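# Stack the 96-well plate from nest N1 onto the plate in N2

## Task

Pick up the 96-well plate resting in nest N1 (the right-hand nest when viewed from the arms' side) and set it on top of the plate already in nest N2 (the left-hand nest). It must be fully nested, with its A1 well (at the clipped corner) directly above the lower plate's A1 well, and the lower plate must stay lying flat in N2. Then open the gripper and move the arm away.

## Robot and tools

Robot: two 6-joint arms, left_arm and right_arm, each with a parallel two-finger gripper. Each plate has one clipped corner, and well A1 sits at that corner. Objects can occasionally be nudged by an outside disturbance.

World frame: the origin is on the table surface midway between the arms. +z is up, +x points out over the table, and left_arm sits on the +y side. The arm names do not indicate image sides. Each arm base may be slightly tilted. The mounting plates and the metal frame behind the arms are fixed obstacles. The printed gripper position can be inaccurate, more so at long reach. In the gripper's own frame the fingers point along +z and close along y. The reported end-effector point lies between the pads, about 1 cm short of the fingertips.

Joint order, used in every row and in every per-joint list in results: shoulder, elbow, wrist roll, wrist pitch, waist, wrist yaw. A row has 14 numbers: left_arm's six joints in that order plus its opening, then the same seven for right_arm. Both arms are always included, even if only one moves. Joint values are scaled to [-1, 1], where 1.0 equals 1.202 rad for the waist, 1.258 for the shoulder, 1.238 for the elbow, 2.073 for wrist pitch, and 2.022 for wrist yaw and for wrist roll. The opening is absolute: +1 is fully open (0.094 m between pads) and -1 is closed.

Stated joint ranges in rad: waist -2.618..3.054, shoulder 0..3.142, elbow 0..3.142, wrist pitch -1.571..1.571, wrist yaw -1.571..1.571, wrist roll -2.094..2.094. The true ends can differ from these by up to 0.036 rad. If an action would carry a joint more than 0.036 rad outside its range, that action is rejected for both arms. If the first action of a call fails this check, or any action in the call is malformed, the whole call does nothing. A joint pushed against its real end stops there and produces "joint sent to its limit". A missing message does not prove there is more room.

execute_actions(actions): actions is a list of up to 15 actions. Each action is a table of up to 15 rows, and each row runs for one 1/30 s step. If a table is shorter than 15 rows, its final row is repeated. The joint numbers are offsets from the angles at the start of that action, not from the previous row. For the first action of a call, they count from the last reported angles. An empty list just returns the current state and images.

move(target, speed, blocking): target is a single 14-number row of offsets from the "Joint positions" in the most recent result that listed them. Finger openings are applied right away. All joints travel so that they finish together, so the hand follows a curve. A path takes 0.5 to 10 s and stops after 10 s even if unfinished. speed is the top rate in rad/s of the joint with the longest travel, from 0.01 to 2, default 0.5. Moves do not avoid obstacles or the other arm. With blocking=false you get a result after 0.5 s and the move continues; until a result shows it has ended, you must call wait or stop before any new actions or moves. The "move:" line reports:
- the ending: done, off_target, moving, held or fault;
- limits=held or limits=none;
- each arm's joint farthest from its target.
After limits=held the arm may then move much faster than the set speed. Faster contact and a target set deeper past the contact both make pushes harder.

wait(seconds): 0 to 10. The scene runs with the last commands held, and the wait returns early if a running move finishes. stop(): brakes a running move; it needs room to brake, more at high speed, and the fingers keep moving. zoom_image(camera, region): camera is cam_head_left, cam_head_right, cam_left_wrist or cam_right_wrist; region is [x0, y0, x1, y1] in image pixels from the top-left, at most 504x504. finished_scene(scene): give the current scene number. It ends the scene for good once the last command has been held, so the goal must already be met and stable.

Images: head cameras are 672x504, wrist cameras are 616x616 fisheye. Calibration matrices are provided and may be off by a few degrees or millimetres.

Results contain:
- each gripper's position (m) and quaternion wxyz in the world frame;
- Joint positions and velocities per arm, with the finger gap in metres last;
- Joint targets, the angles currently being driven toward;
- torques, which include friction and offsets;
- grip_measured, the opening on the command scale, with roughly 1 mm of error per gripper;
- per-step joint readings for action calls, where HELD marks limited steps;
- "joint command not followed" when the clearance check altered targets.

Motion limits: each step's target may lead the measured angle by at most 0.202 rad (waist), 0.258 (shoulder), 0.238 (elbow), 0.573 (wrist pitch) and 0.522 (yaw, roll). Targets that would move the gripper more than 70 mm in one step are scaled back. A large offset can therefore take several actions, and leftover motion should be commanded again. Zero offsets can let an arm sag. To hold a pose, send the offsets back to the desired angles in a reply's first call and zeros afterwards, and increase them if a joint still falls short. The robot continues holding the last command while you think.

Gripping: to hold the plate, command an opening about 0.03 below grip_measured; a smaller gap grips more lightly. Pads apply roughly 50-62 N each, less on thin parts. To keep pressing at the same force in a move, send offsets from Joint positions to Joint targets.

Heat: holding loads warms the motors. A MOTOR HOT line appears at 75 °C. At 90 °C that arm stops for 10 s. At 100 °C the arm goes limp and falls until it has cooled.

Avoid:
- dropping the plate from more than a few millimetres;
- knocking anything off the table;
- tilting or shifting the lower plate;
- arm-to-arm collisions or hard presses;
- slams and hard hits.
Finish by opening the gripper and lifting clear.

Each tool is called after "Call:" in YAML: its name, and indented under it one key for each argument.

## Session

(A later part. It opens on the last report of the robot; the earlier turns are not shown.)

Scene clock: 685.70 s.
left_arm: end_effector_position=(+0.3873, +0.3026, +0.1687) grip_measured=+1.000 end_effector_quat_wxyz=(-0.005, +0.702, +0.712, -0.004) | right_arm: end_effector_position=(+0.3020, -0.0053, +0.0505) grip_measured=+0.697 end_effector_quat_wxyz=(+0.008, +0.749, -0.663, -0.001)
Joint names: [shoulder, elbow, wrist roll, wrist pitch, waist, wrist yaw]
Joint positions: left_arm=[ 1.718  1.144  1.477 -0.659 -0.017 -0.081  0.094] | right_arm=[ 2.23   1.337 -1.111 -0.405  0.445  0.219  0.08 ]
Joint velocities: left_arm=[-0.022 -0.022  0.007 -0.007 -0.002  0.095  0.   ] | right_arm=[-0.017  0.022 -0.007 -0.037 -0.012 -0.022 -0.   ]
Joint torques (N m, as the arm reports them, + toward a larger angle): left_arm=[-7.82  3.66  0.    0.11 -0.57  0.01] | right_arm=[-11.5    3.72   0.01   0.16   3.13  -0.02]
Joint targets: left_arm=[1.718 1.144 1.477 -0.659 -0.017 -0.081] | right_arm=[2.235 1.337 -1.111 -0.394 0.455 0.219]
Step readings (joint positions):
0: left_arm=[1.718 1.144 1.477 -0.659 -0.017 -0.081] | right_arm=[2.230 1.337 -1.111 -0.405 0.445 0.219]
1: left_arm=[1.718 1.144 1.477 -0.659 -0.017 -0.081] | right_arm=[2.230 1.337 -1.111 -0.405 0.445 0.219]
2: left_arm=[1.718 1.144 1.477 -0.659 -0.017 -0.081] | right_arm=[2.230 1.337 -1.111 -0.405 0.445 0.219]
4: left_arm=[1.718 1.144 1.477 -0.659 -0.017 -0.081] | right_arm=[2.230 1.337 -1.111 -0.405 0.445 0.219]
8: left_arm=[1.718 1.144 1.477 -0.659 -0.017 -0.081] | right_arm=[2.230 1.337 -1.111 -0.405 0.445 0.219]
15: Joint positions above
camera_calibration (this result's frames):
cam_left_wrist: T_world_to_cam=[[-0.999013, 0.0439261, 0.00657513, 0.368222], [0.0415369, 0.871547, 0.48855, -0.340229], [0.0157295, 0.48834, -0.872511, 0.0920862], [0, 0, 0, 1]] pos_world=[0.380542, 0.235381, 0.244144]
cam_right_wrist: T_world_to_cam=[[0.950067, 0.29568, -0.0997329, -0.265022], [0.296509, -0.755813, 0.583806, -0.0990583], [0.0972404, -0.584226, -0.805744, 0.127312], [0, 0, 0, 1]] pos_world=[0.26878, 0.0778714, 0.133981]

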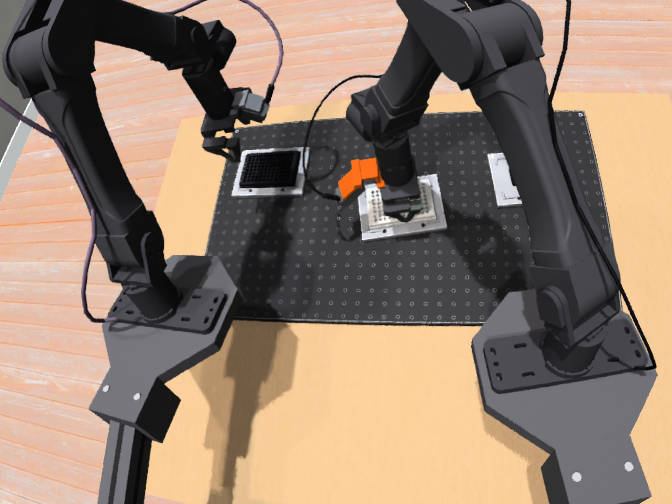

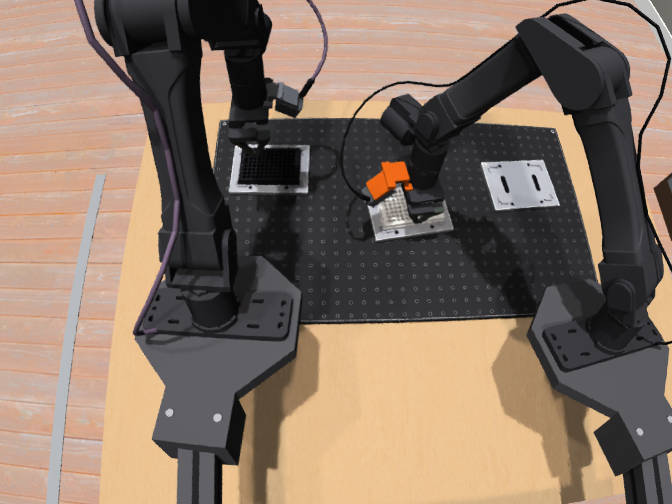

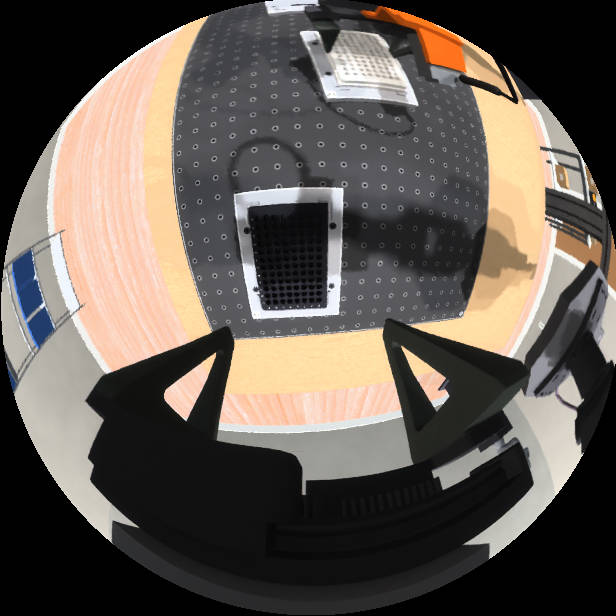

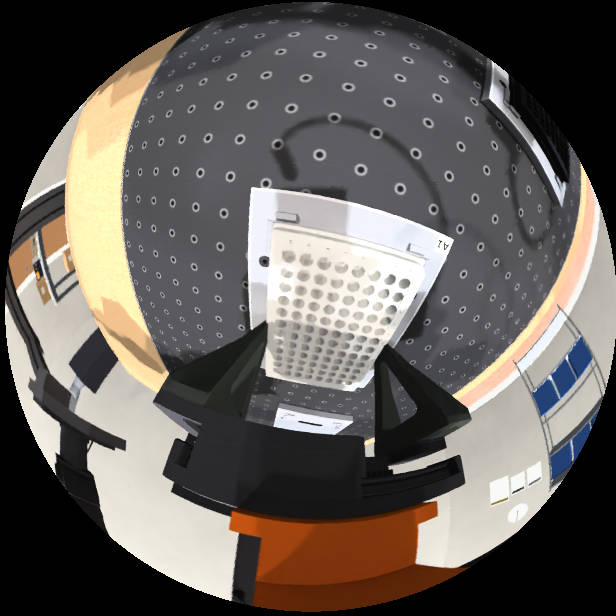

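Call:
execute_actions:
  actions:
    - [[0,0,0,0,0,0,1,0.005,0,0,0.006,0.008,0,0.665],[0,0,0,0,0,0,1,0.007,0,0,0.006,0.008,0,0.665],[0,0,0,0,0,0,1,0.009,0,0,0.006,0.008,0,0.665],[0,0,0,0,0,0,1,0.011,0,0,0.006,0.008,0,0.665]]

Call:
zoom_image:
  camera: "cam_right_wrist"
  region: [240, 180, 470, 350]

Scene clock: 690.20 s.
left_arm: end_effector_position=(+0.3873, +0.3026, +0.1687) grip_measured=+1.000 end_effector_quat_wxyz=(-0.005, +0.702, +0.712, -0.004) | right_arm: end_effector_position=(+0.3014, -0.0054, +0.0486) grip_measured=+0.697 end_effector_quat_wxyz=(+0.008, +0.749, -0.663, -0.001)
Joint names: [shoulder, elbow, wrist roll, wrist pitch, waist, wrist yaw]
Joint positions: left_arm=[ 1.718  1.144  1.477 -0.659 -0.017 -0.081  0.094] | right_arm=[ 2.236  1.337 -1.111 -0.401  0.445  0.22   0.08 ]
Joint velocities: left_arm=[-0.002  0.007 -0.022 -0.066 -0.007 -0.037  0.   ] | right_arm=[-0.007  0.017 -0.037  0.022  0.012 -0.022  0.001]
Joint torques (N m, as the arm reports them, + toward a larger angle): left_arm=[-7.82  3.67  0.    0.12 -0.57  0.01] | right_arm=[-11.2    3.73   0.01   0.12   3.14  -0.03]
Joint targets: left_arm=[1.718 1.144 1.477 -0.659 -0.017 -0.081] | right_arm=[2.244 1.337 -1.111 -0.393 0.455 0.219]
Step readings (joint positions):
0: left_arm=[1.718 1.144 1.477 -0.659 -0.017 -0.081] | right_arm=[2.230 1.337 -1.111 -0.405 0.445 0.219]
1: left_arm=[1.718 1.144 1.477 -0.659 -0.017 -0.081] | right_arm=[2.230 1.337 -1.111 -0.405 0.445 0.219]
2: left_arm=[1.718 1.144 1.477 -0.659 -0.017 -0.081] | right_arm=[2.231 1.337 -1.111 -0.405 0.445 0.219]
4: left_arm=[1.718 1.144 1.477 -0.659 -0.017 -0.081] | right_arm=[2.235 1.337 -1.111 -0.403 0.445 0.219]
8: left_arm=[1.718 1.144 1.477 -0.659 -0.017 -0.081] | right_arm=[2.236 1.337 -1.111 -0.401 0.445 0.220]
15: Joint positions above
camera_calibration (this result's frames):
cam_left_wrist: T_world_to_cam=[[-0.999013, 0.0439261, 0.00657513, 0.368222], [0.0415369, 0.871547, 0.48855, -0.340229], [0.0157295, 0.48834, -0.872511, 0.0920862], [0, 0, 0, 1]] pos_world=[0.380542, 0.235381, 0.244144]
cam_right_wrist: T_world_to_cam=[[0.949939, 0.2958, -0.100594, -0.264527], [0.297006, -0.755007, 0.584595, -0.0980088], [0.0969742, -0.585206, -0.805065, 0.125854], [0, 0, 0, 1]] pos_world=[0.268189, 0.0779006, 0.132007]

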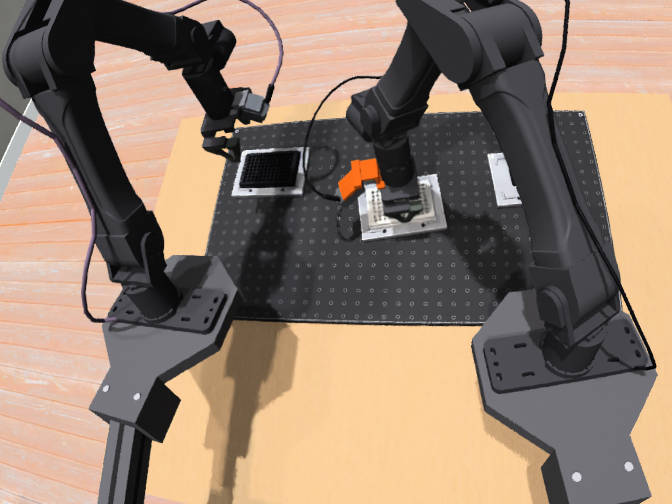

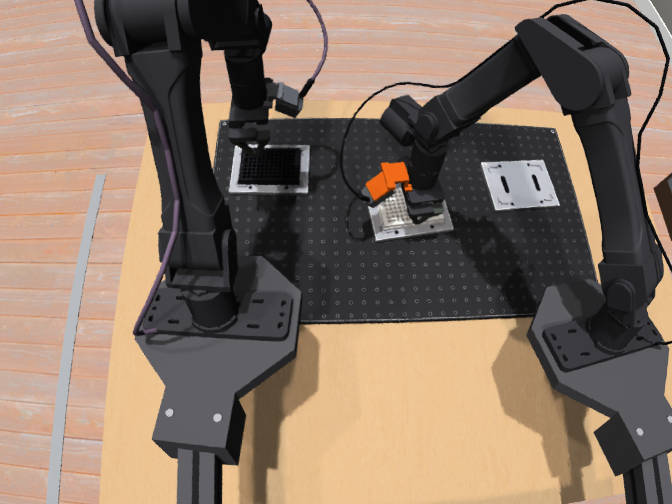

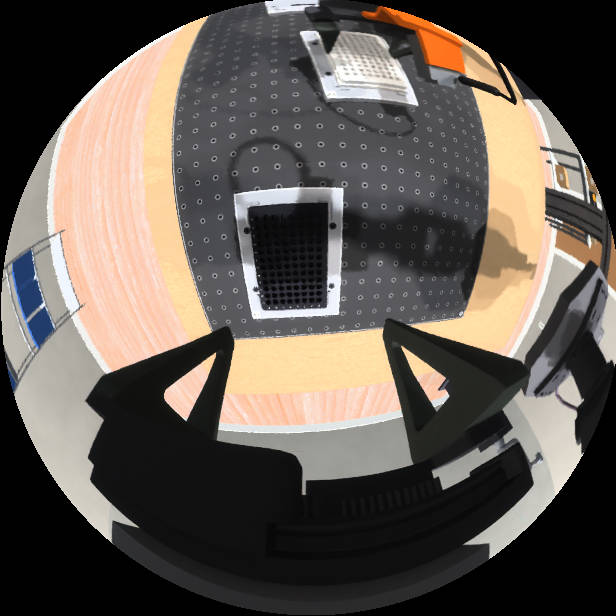

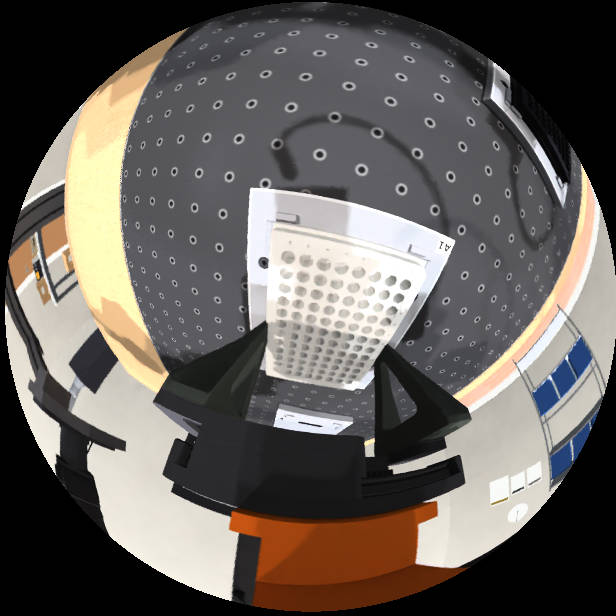

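Region (240, 180, 470, 350) of cam_right_wrist's 616x616 image, scaled by 2.191, with more detail than that image has; it fills the top 373 rows of this view, and the rest is white.

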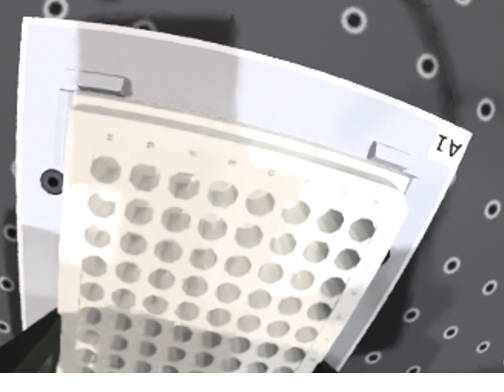

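Call:
execute_actions:
  actions:
    - [[0,0,0,0,0,0,1,0.002,0,0,0.003,0.008,0,0.75],[0,0,0,0,0,0,1,0.002,0,0,0.003,0.008,0,0.75],[0,0,0,0,0,0,1,0.002,0,0,0.003,0.008,0,0.75],[0,0,0,0,0,0,1,0.002,0,0,0.003,0.008,0,0.75],[0,0,0,0,0,0,1,0.002,0,0,0.003,0.008,0,0.8],[0,0,0,0,0,0,1,0.002,0,0,0.003,0.008,0,0.85],[0,0,0,0,0,0,1,0.002,0,0,0.003,0.008,0,0.9],[0,0,0,0,0,0,1,0.002,0,0,0.003,0.008,0,1]]

Call:
zoom_image:
  camera: "cam_right_wrist"
  region: [220, 170, 480, 400]

Scene clock: 696.07 s.
left_arm: end_effector_position=(+0.3873, +0.3026, +0.1687) grip_measured=+1.000 end_effector_quat_wxyz=(-0.005, +0.702, +0.712, -0.004) | right_arm: end_effector_position=(+0.3016, -0.0054, +0.0486) grip_measured=+1.000 end_effector_quat_wxyz=(+0.008, +0.749, -0.663, -0.000)
Joint names: [shoulder, elbow, wrist roll, wrist pitch, waist, wrist yaw]
Joint positions: left_arm=[ 1.718  1.144  1.477 -0.659 -0.017 -0.081  0.094] | right_arm=[ 2.236  1.337 -1.111 -0.4    0.445  0.22   0.094]
Joint velocities: left_arm=[-0.017 -0.012  0.051 -0.125  0.012 -0.051  0.   ] | right_arm=[-0.002 -0.017 -0.007 -0.022  0.002  0.007  0.   ]
Joint torques (N m, as the arm reports them, + toward a larger angle): left_arm=[-7.82  3.66  0.    0.12 -0.56  0.01] | right_arm=[-11.56   3.52   0.01   0.08   3.12  -0.02]
Joint targets: left_arm=[1.718 1.144 1.477 -0.659 -0.017 -0.081] | right_arm=[2.238 1.337 -1.111 -0.395 0.455 0.220]
Step readings (joint positions):
0: left_arm=[1.718 1.144 1.477 -0.659 -0.017 -0.081] | right_arm=[2.236 1.337 -1.111 -0.401 0.445 0.220]
1: left_arm=[1.718 1.144 1.477 -0.659 -0.017 -0.081] | right_arm=[2.236 1.337 -1.111 -0.401 0.445 0.220]
2: left_arm=[1.718 1.144 1.477 -0.659 -0.017 -0.081] | right_arm=[2.236 1.337 -1.111 -0.401 0.445 0.220]
4: left_arm=[1.718 1.144 1.477 -0.659 -0.017 -0.081] | right_arm=[2.236 1.337 -1.111 -0.401 0.445 0.220]
8: left_arm=[1.718 1.144 1.477 -0.659 -0.017 -0.081] | right_arm=[2.236 1.337 -1.111 -0.400 0.445 0.220]
15: Joint positions above
camera_calibration (this result's frames):
cam_left_wrist: T_world_to_cam=[[-0.999013, 0.0439261, 0.00657513, 0.368222], [0.0415369, 0.871547, 0.48855, -0.340229], [0.0157295, 0.48834, -0.872511, 0.0920862], [0, 0, 0, 1]] pos_world=[0.380542, 0.235381, 0.244144]
cam_right_wrist: T_world_to_cam=[[0.950069, 0.295659, -0.0997756, -0.264804], [0.2964, -0.755106, 0.584776, -0.0978565], [0.0975531, -0.585151, -0.805035, 0.125684], [0, 0, 0, 1]] pos_world=[0.268326, 0.077944, 0.131983]

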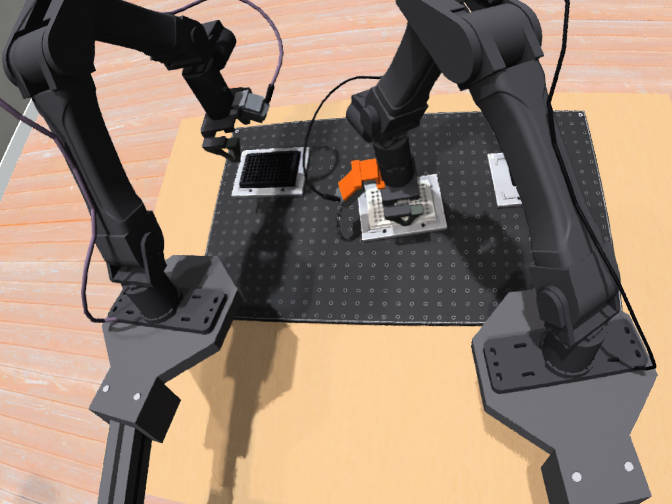

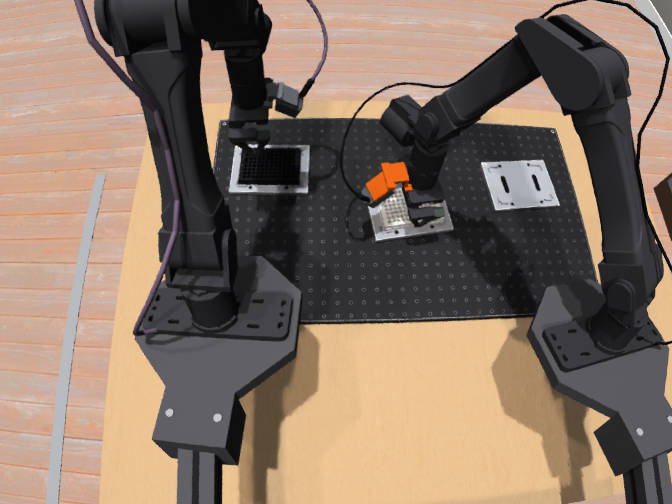

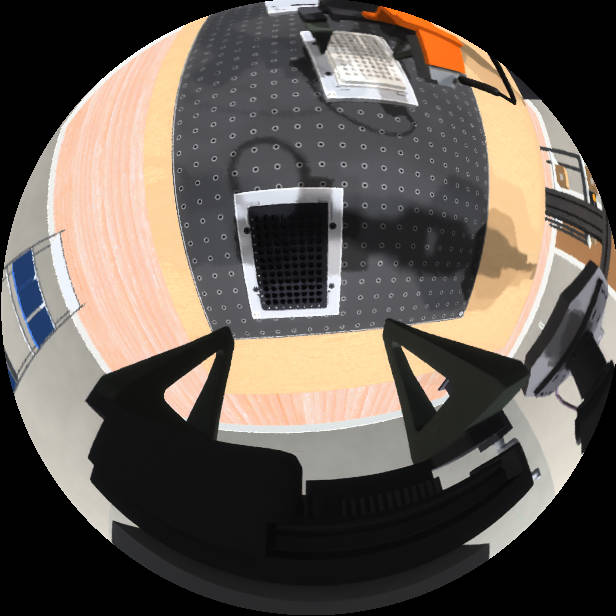

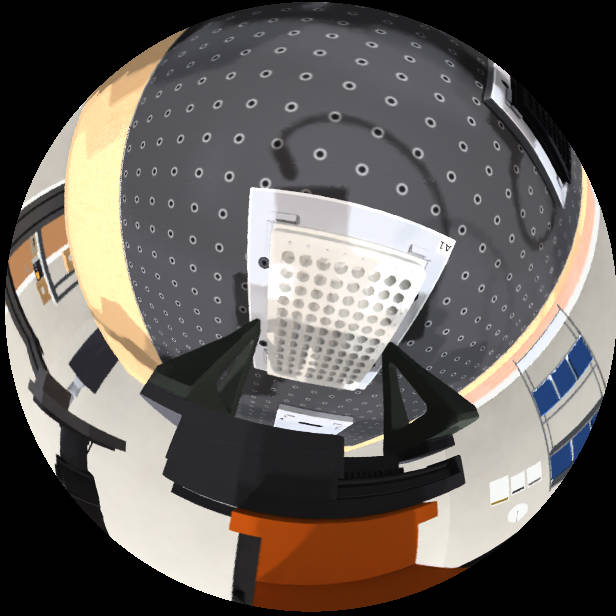

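Region (220, 170, 480, 400) of cam_right_wrist's 616x616 image, scaled by 1.938, with more detail than that image has; it fills the top 446 rows of this view, and the rest is white.

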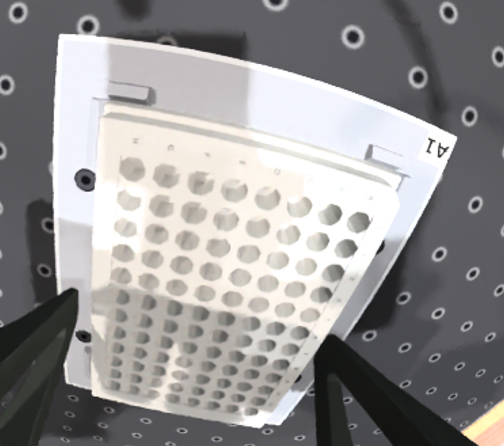

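Call:
execute_actions:
  actions:
    - [[0,0,0,0,0,0,1,-0.02,0,0,-0.012,0.004,0,1],[0,0,0,0,0,0,1,-0.03,0,0,-0.022,0.004,0,1],[0,0,0,0,0,0,1,-0.04,0,0,-0.032,0.004,0,1],[0,0,0,0,0,0,1,-0.05,0,0,-0.040,0.004,0,1],[0,0,0,0,0,0,1,-0.06,0,0,-0.048,0.004,0,1],[0,0,0,0,0,0,1,-0.07,0,0,-0.056,0.004,0,1],[0,0,0,0,0,0,1,-0.08,0,0,-0.062,0.004,0,1],[0,0,0,0,0,0,1,-0.09,0,0,-0.068,0.004,0,1]]

Call:
zoom_image:
  camera: "cam_left_wrist"
  region: [210, 170, 370, 340]

Scene clock: 727.10 s.
left_arm: end_effector_position=(+0.3873, +0.3026, +0.1687) grip_measured=+1.000 end_effector_quat_wxyz=(-0.005, +0.702, +0.712, -0.004) | right_arm: end_effector_position=(+0.3071, -0.0112, +0.0847) grip_measured=+1.000 end_effector_quat_wxyz=(+0.012, +0.749, -0.662, -0.001)
Joint names: [shoulder, elbow, wrist roll, wrist pitch, waist, wrist yaw]
Joint positions: left_arm=[ 1.718  1.144  1.477 -0.659 -0.017 -0.081  0.094] | right_arm=[ 2.135  1.337 -1.111 -0.51   0.445  0.22   0.094]
Joint velocities: left_arm=[-0.017 -0.007 -0.022 -0.037 -0.007 -0.022  0.   ] | right_arm=[-0.007  0.007 -0.037 -0.183  0.012 -0.022  0.   ]
Joint torques (N m, as the arm reports them, + toward a larger angle): left_arm=[-7.82  3.66  0.    0.11 -0.56  0.01] | right_arm=[-12.89   4.03   0.01  -0.05   2.62  -0.03]
Joint targets: left_arm=[1.718 1.144 1.477 -0.659 -0.017 -0.081] | right_arm=[2.123 1.337 -1.111 -0.542 0.450 0.220]
Step readings (joint positions):
0: left_arm=[1.718 1.144 1.477 -0.659 -0.017 -0.081] | right_arm=[2.236 1.337 -1.111 -0.400 0.445 0.220]
1: left_arm=[1.718 1.144 1.477 -0.659 -0.017 -0.081] | right_arm=[2.236 1.337 -1.111 -0.401 0.445 0.220]
2: left_arm=[1.718 1.144 1.477 -0.659 -0.017 -0.081] | right_arm=[2.235 1.337 -1.111 -0.404 0.445 0.220]
4: left_arm=[1.718 1.144 1.477 -0.659 -0.017 -0.081] | right_arm=[2.226 1.337 -1.111 -0.423 0.445 0.220]
8: left_arm=[1.718 1.144 1.477 -0.659 -0.017 -0.081] | right_arm=[2.179 1.337 -1.111 -0.476 0.445 0.220]
15: Joint positions above
camera_calibration (this result's frames):
cam_left_wrist: T_world_to_cam=[[-0.999013, 0.0439261, 0.00657513, 0.368222], [0.0415369, 0.871547, 0.48855, -0.340229], [0.0157295, 0.48834, -0.872511, 0.0920862], [0, 0, 0, 1]] pos_world=[0.380542, 0.235381, 0.244144]
cam_right_wrist: T_world_to_cam=[[0.948881, 0.29685, -0.107265, -0.263683], [0.301533, -0.75209, 0.586036, -0.126648], [0.0932918, -0.588422, -0.803154, 0.151838], [0, 0, 0, 1]] pos_world=[0.274227, 0.0723683, 0.167886]

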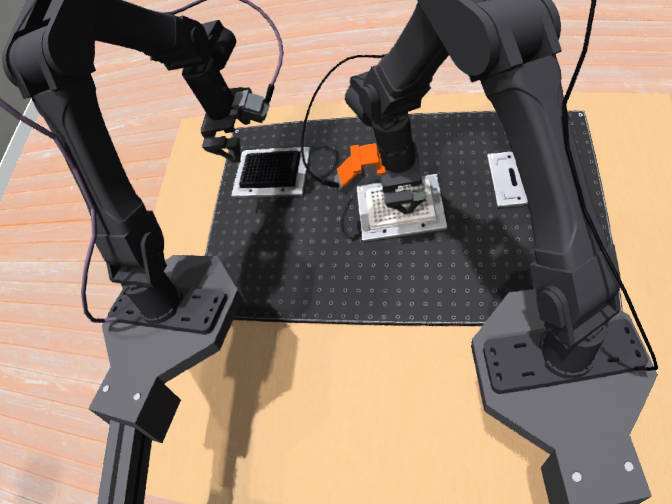

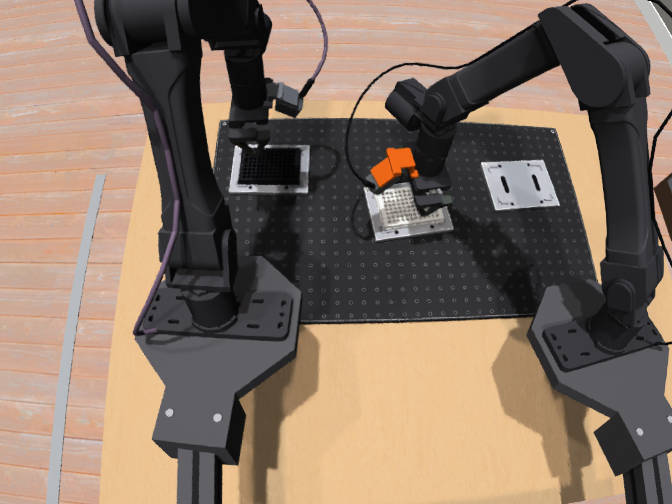

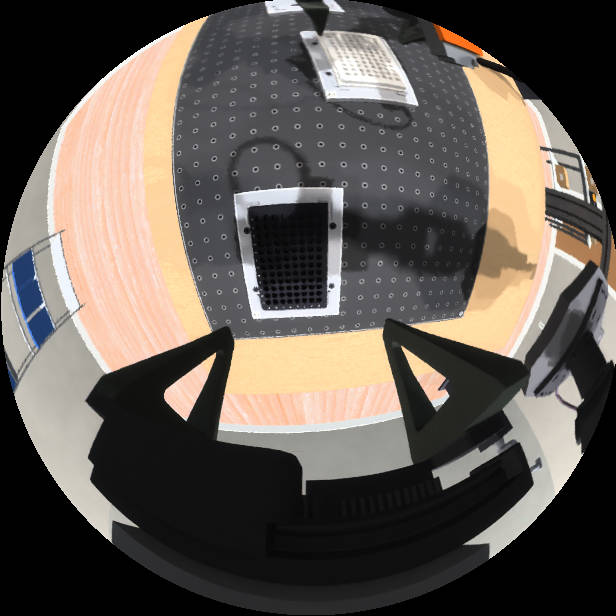

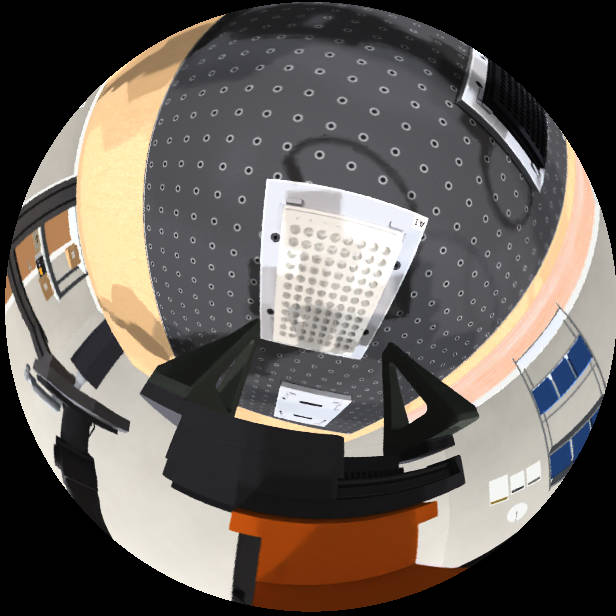

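Region (210, 170, 370, 340) of cam_left_wrist's 616x616 image, scaled by 2.965, with more detail than that image has; it fills the left 474 columns of this view, and the rest is white.

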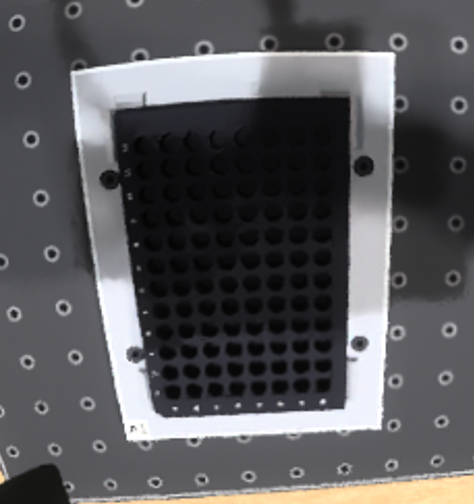

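Call:
move:
  target: [0.4173,0.3336,-0.457,-0.012,-0.688,-0.118,1,-0.17,0,0,0,-0.54,-0.05,1]
  speed: 0.5

Scene clock: 759.77 s.
left_arm: end_effector_position=(+0.3018, -0.0039, +0.1197) grip_measured=+1.000 end_effector_quat_wxyz=(-0.003, +0.663, +0.748, +0.003) | right_arm: end_effector_position=(+0.4038, -0.2733, +0.1269) grip_measured=+1.000 end_effector_quat_wxyz=(+0.001, -0.506, +0.859, -0.077)
Joint names: [shoulder, elbow, wrist roll, wrist pitch, waist, wrist yaw]
Joint positions: left_arm=[ 2.243  1.524  0.56  -0.677 -0.841 -0.315  0.094] | right_arm=[ 1.945  1.337 -1.111 -0.519 -0.205  0.132  0.094]
Joint velocities: left_arm=[-0.017 -0.027  0.007 -0.022  0.002  0.007  0.   ] | right_arm=[ 0.002 -0.012 -0.037 -0.022 -0.012 -0.037  0.   ]
Joint torques (N m, as the arm reports them, + toward a larger angle): left_arm=[-9.49  5.74 -0.05  0.04 -3.13 -0.03] | right_arm=[-14.21   4.9    0.01   0.31   0.1   -0.11]
Joint targets: left_arm=[2.243 1.557 0.553 -0.684 -0.845 -0.320] | right_arm=[1.921 1.337 -1.111 -0.510 -0.204 0.119]
move: off_target (left_arm, right_arm); limits=none; left_arm: farthest joint: the elbow, 0.033 radians from its target (0.413 radians at the start); right_arm: farthest joint: the shoulder, 0.024 radians from its target (0.214 radians at the start)
camera_calibration (this result's frames):
cam_left_wrist: T_world_to_cam=[[-0.998086, -0.0616069, -0.00536947, 0.297331], [-0.0561671, 0.866768, 0.495539, -0.0170471], [-0.0258745, 0.494892, -0.868569, 0.212467], [0, 0, 0, 1]] pos_world=[0.301302, -0.0720548, 0.194586]
cam_right_wrist: T_world_to_cam=[[0.945982, -0.322627, 0.0321044, -0.459013], [-0.262705, -0.704697, 0.659081, -0.146164], [-0.190013, -0.631913, -0.751386, 0.118427], [0, 0, 0, 1]] pos_world=[0.418322, -0.176256, 0.200055]

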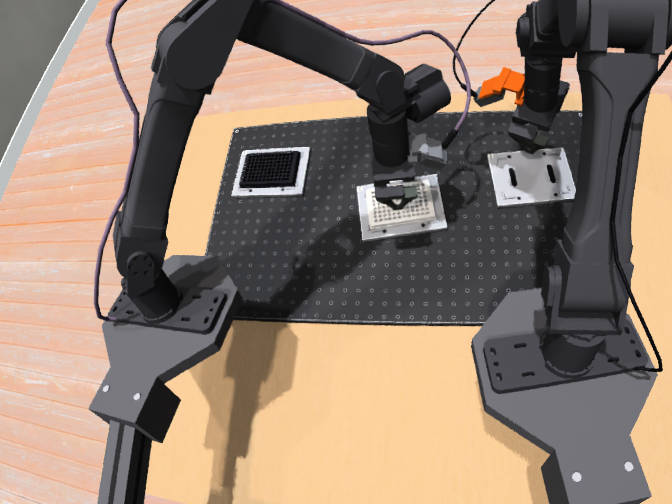

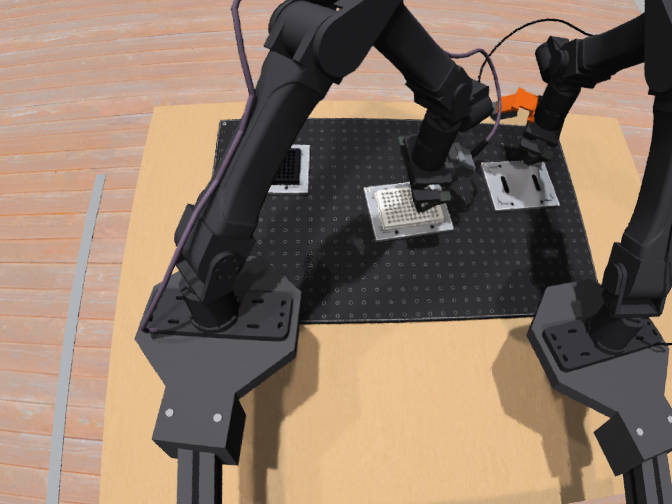

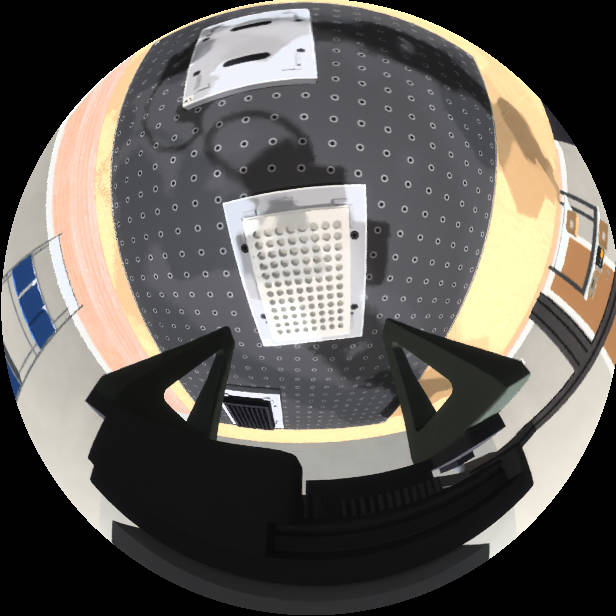

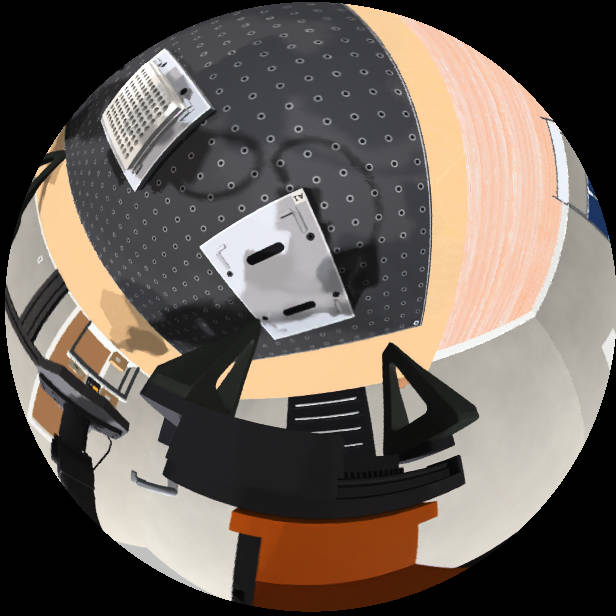

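Call:
zoom_image:
  camera: "cam_left_wrist"
  region: [210, 170, 410, 360]

Region (210, 170, 410, 360) of cam_left_wrist's 616x616 image, scaled by 2.520, with more detail than that image has; it fills the top 479 rows of this view, and the rest is white.

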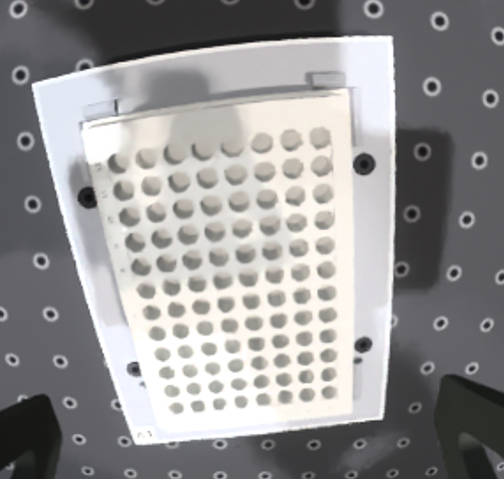

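Call:
move:
  target: [0.0955,0.0477,-0.0195,0.0555,0.0374,0.0136,1,-0.019,0,0,0.004,-0.125,-0.006,1]
  speed: 0.15

Call:
zoom_image:
  camera: "cam_left_wrist"
  region: [190, 130, 430, 370]

Scene clock: 836.27 s.
left_arm: end_effector_position=(+0.3091, -0.0042, +0.0740) grip_measured=+1.000 end_effector_quat_wxyz=(-0.003, +0.633, +0.774, +0.000) | right_arm: end_effector_position=(+0.3936, -0.3386, +0.1295) grip_measured=+1.000 end_effector_quat_wxyz=(-0.018, -0.446, +0.889, -0.098)
Joint names: [shoulder, elbow, wrist roll, wrist pitch, waist, wrist yaw]
Joint positions: left_arm=[ 2.36   1.551  0.528 -0.572 -0.795 -0.3    0.094] | right_arm=[ 1.945  1.337 -1.111 -0.519 -0.349  0.132  0.094]
Joint velocities: left_arm=[ 0.002  0.002  0.037 -0.037 -0.012 -0.051  0.   ] | right_arm=[ 0.012  0.012  0.007 -0.007  0.017 -0.022  0.   ]
Joint torques (N m, as the arm reports them, + toward a larger angle): left_arm=[-9.65  5.31 -0.08  0.18 -3.12  0.11] | right_arm=[-14.2    4.91   0.01   0.3   -0.94  -0.03]
Joint targets: left_arm=[2.363 1.583 0.521 -0.562 -0.796 -0.288] | right_arm=[1.921 1.337 -1.111 -0.511 -0.355 0.120]
move: off_target (left_arm, right_arm); limits=none; left_arm: farthest joint: the elbow, 0.032 radians from its target (0.060 radians at the start); right_arm: farthest joint: the shoulder, 0.024 radians from its target (0.024 radians at the start)
camera_calibration (this result's frames):
cam_left_wrist: T_world_to_cam=[[-0.989886, -0.141864, -0.000695231, 0.301158], [-0.123848, 0.861761, 0.491966, 0.0275187], [-0.0691933, 0.487076, -0.870614, 0.186582], [0, 0, 0, 1]] pos_world=[0.31443, -0.0718705, 0.149112]
cam_right_wrist: T_world_to_cam=[[0.894012, -0.445341, 0.0491243, -0.493806], [-0.351441, -0.629022, 0.693412, -0.140452], [-0.277905, -0.637184, -0.718864, 0.105767], [0, 0, 0, 1]] pos_world=[0.421501, -0.240867, 0.197681]

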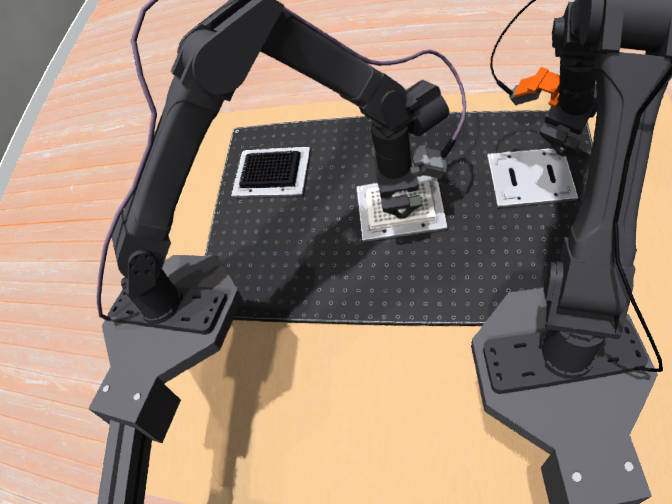

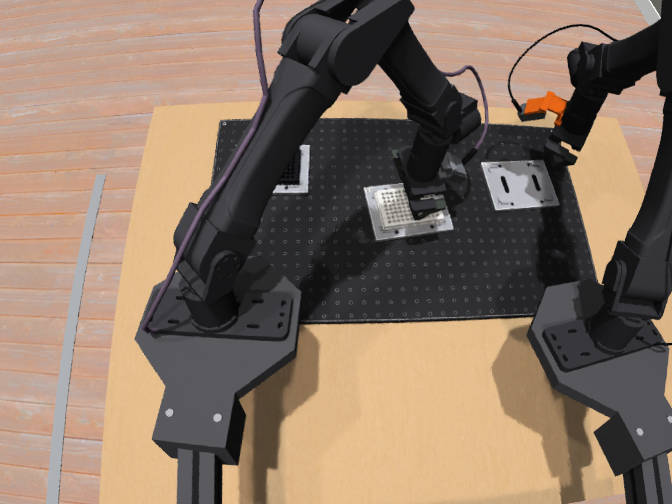

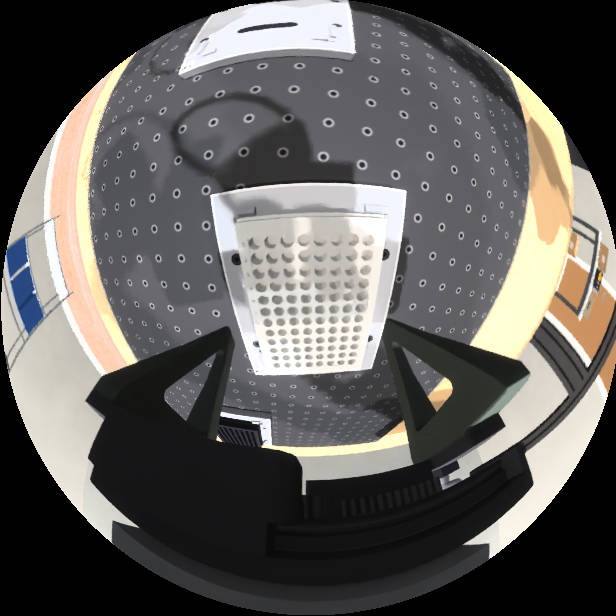

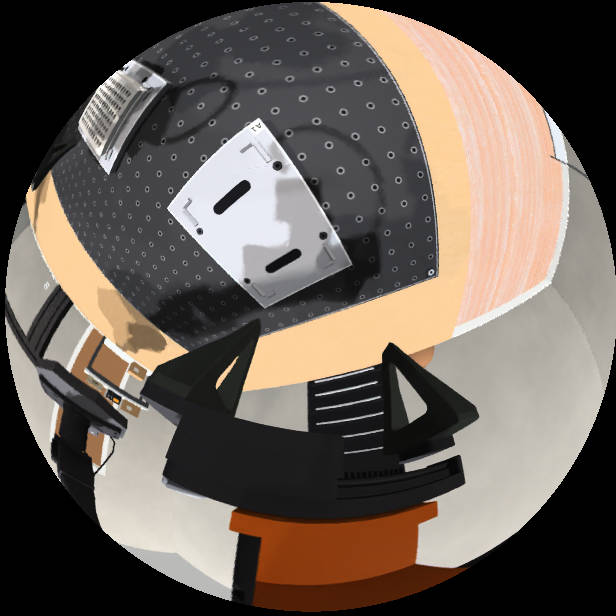

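Region (190, 130, 430, 370) of cam_left_wrist's 616x616 image, scaled by 2.100, with more detail than that image has.

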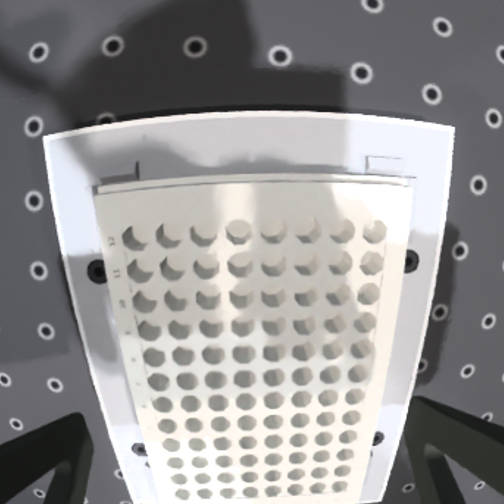

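Call:
execute_actions:
  actions:
    - [[0.003,0.028,0.003,0.002,-0.003,0.005,1,-0.019,0,0,0.004,0,0,1],[0.005,0.032,0.006,0.002,-0.006,0.005,1,-0.019,0,0,0.004,0,0,1],[0.007,0.035,0.009,0.002,-0.009,0.005,1,-0.019,0,0,0.004,0,0,1],[0.008,0.0375,0.012,0.002,-0.012,0.005,1,-0.019,0,0,0.004,0,0,1]]

Call:
zoom_image:
  camera: "cam_left_wrist"
  region: [190, 130, 430, 370]

Scene clock: 896.33 s.
left_arm: end_effector_position=(+0.3126, -0.0078, +0.0746) grip_measured=+1.000 end_effector_quat_wxyz=(+0.001, +0.638, +0.770, -0.001) | right_arm: end_effector_position=(+0.3936, -0.3386, +0.1295) grip_measured=+1.000 end_effector_quat_wxyz=(-0.018, -0.446, +0.889, -0.098)
Joint names: [shoulder, elbow, wrist roll, wrist pitch, waist, wrist yaw]
Joint positions: left_arm=[ 2.365  1.567  0.544 -0.572 -0.795 -0.3    0.094] | right_arm=[ 1.945  1.337 -1.111 -0.519 -0.349  0.132  0.094]
Joint velocities: left_arm=[-0.002 -0.032  0.022  0.066 -0.012 -0.081  0.   ] | right_arm=[-0.007  0.002 -0.037 -0.022 -0.002  0.007  0.   ]
Joint torques (N m, as the arm reports them, + toward a larger angle): left_arm=[-9.58  5.26  0.04  0.17 -3.96  0.1 ] | right_arm=[-14.21   4.9    0.02   0.31  -0.51   0.09]
Joint targets: left_arm=[2.370 1.597 0.552 -0.568 -0.809 -0.290] | right_arm=[1.921 1.337 -1.111 -0.511 -0.349 0.132]
Step readings (joint positions):
0: left_arm=[2.360 1.551 0.528 -0.571 -0.795 -0.300] | right_arm=[1.945 1.337 -1.111 -0.519 -0.349 0.132]
1: left_arm=[2.360 1.551 0.528 -0.571 -0.795 -0.300] | right_arm=[1.945 1.337 -1.111 -0.519 -0.349 0.132]
2: left_arm=[2.360 1.551 0.529 -0.571 -0.795 -0.300] | right_arm=[1.945 1.337 -1.111 -0.519 -0.349 0.132]
4: left_arm=[2.362 1.556 0.533 -0.572 -0.795 -0.300] | right_arm=[1.945 1.337 -1.111 -0.519 -0.349 0.132]
8: left_arm=[2.365 1.566 0.540 -0.572 -0.795 -0.300] | right_arm=[1.945 1.337 -1.111 -0.519 -0.349 0.132]
15: Joint positions above
camera_calibration (this result's frames):
cam_left_wrist: T_world_to_cam=[[-0.991587, -0.129307, -0.00598812, 0.305105], [-0.115956, 0.866743, 0.485089, 0.0287633], [-0.057535, 0.481702, -0.874445, 0.185729], [0, 0, 0, 1]] pos_world=[0.316559, -0.0749441, 0.150284]
cam_right_wrist: T_world_to_cam=[[0.894012, -0.445341, 0.0491243, -0.493806], [-0.351441, -0.629022, 0.693412, -0.140452], [-0.277905, -0.637184, -0.718864, 0.105767], [0, 0, 0, 1]] pos_world=[0.421501, -0.240867, 0.197681]

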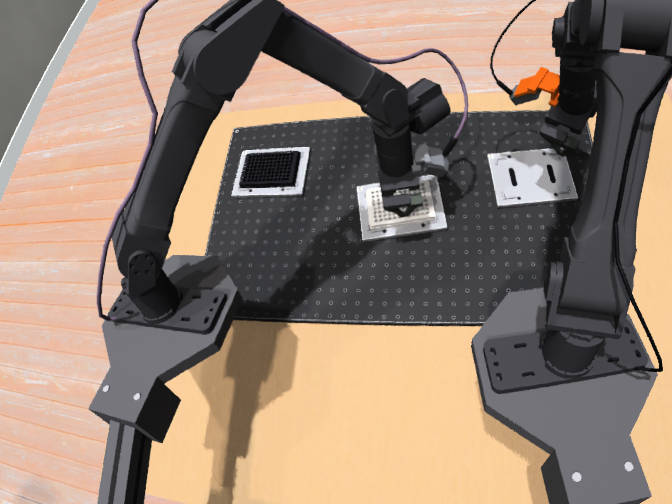

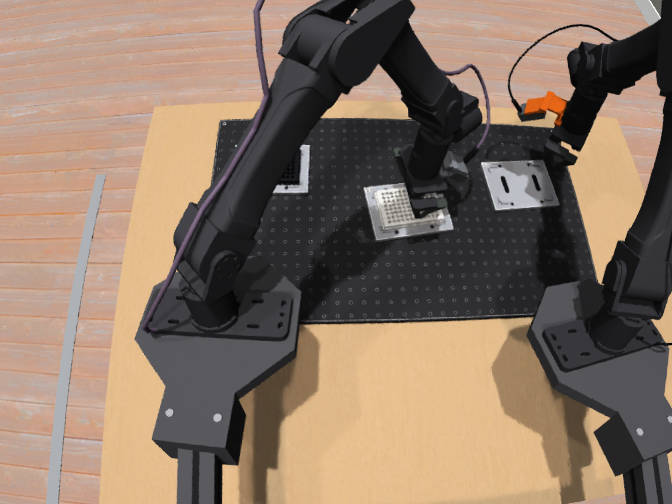

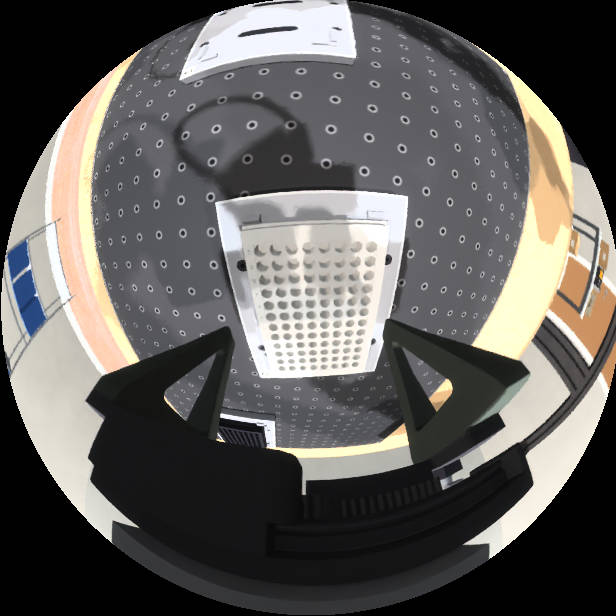

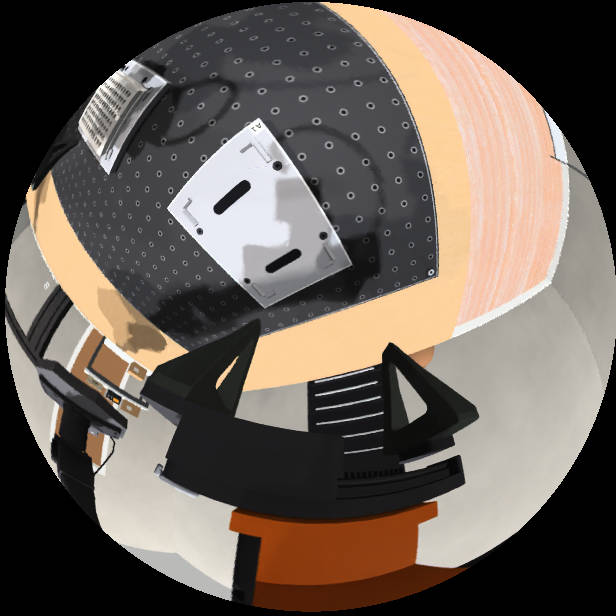

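Region (190, 130, 430, 370) of cam_left_wrist's 616x616 image, scaled by 2.100, with more detail than that image has.

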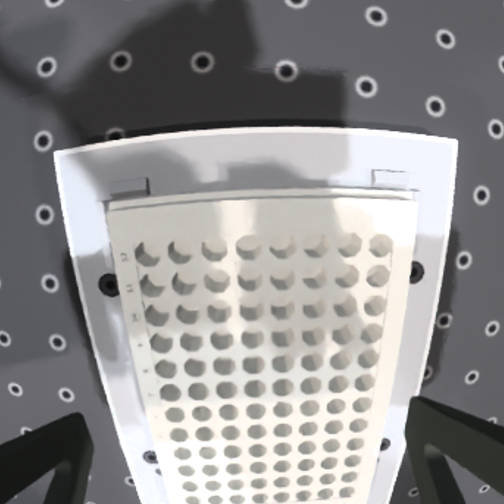

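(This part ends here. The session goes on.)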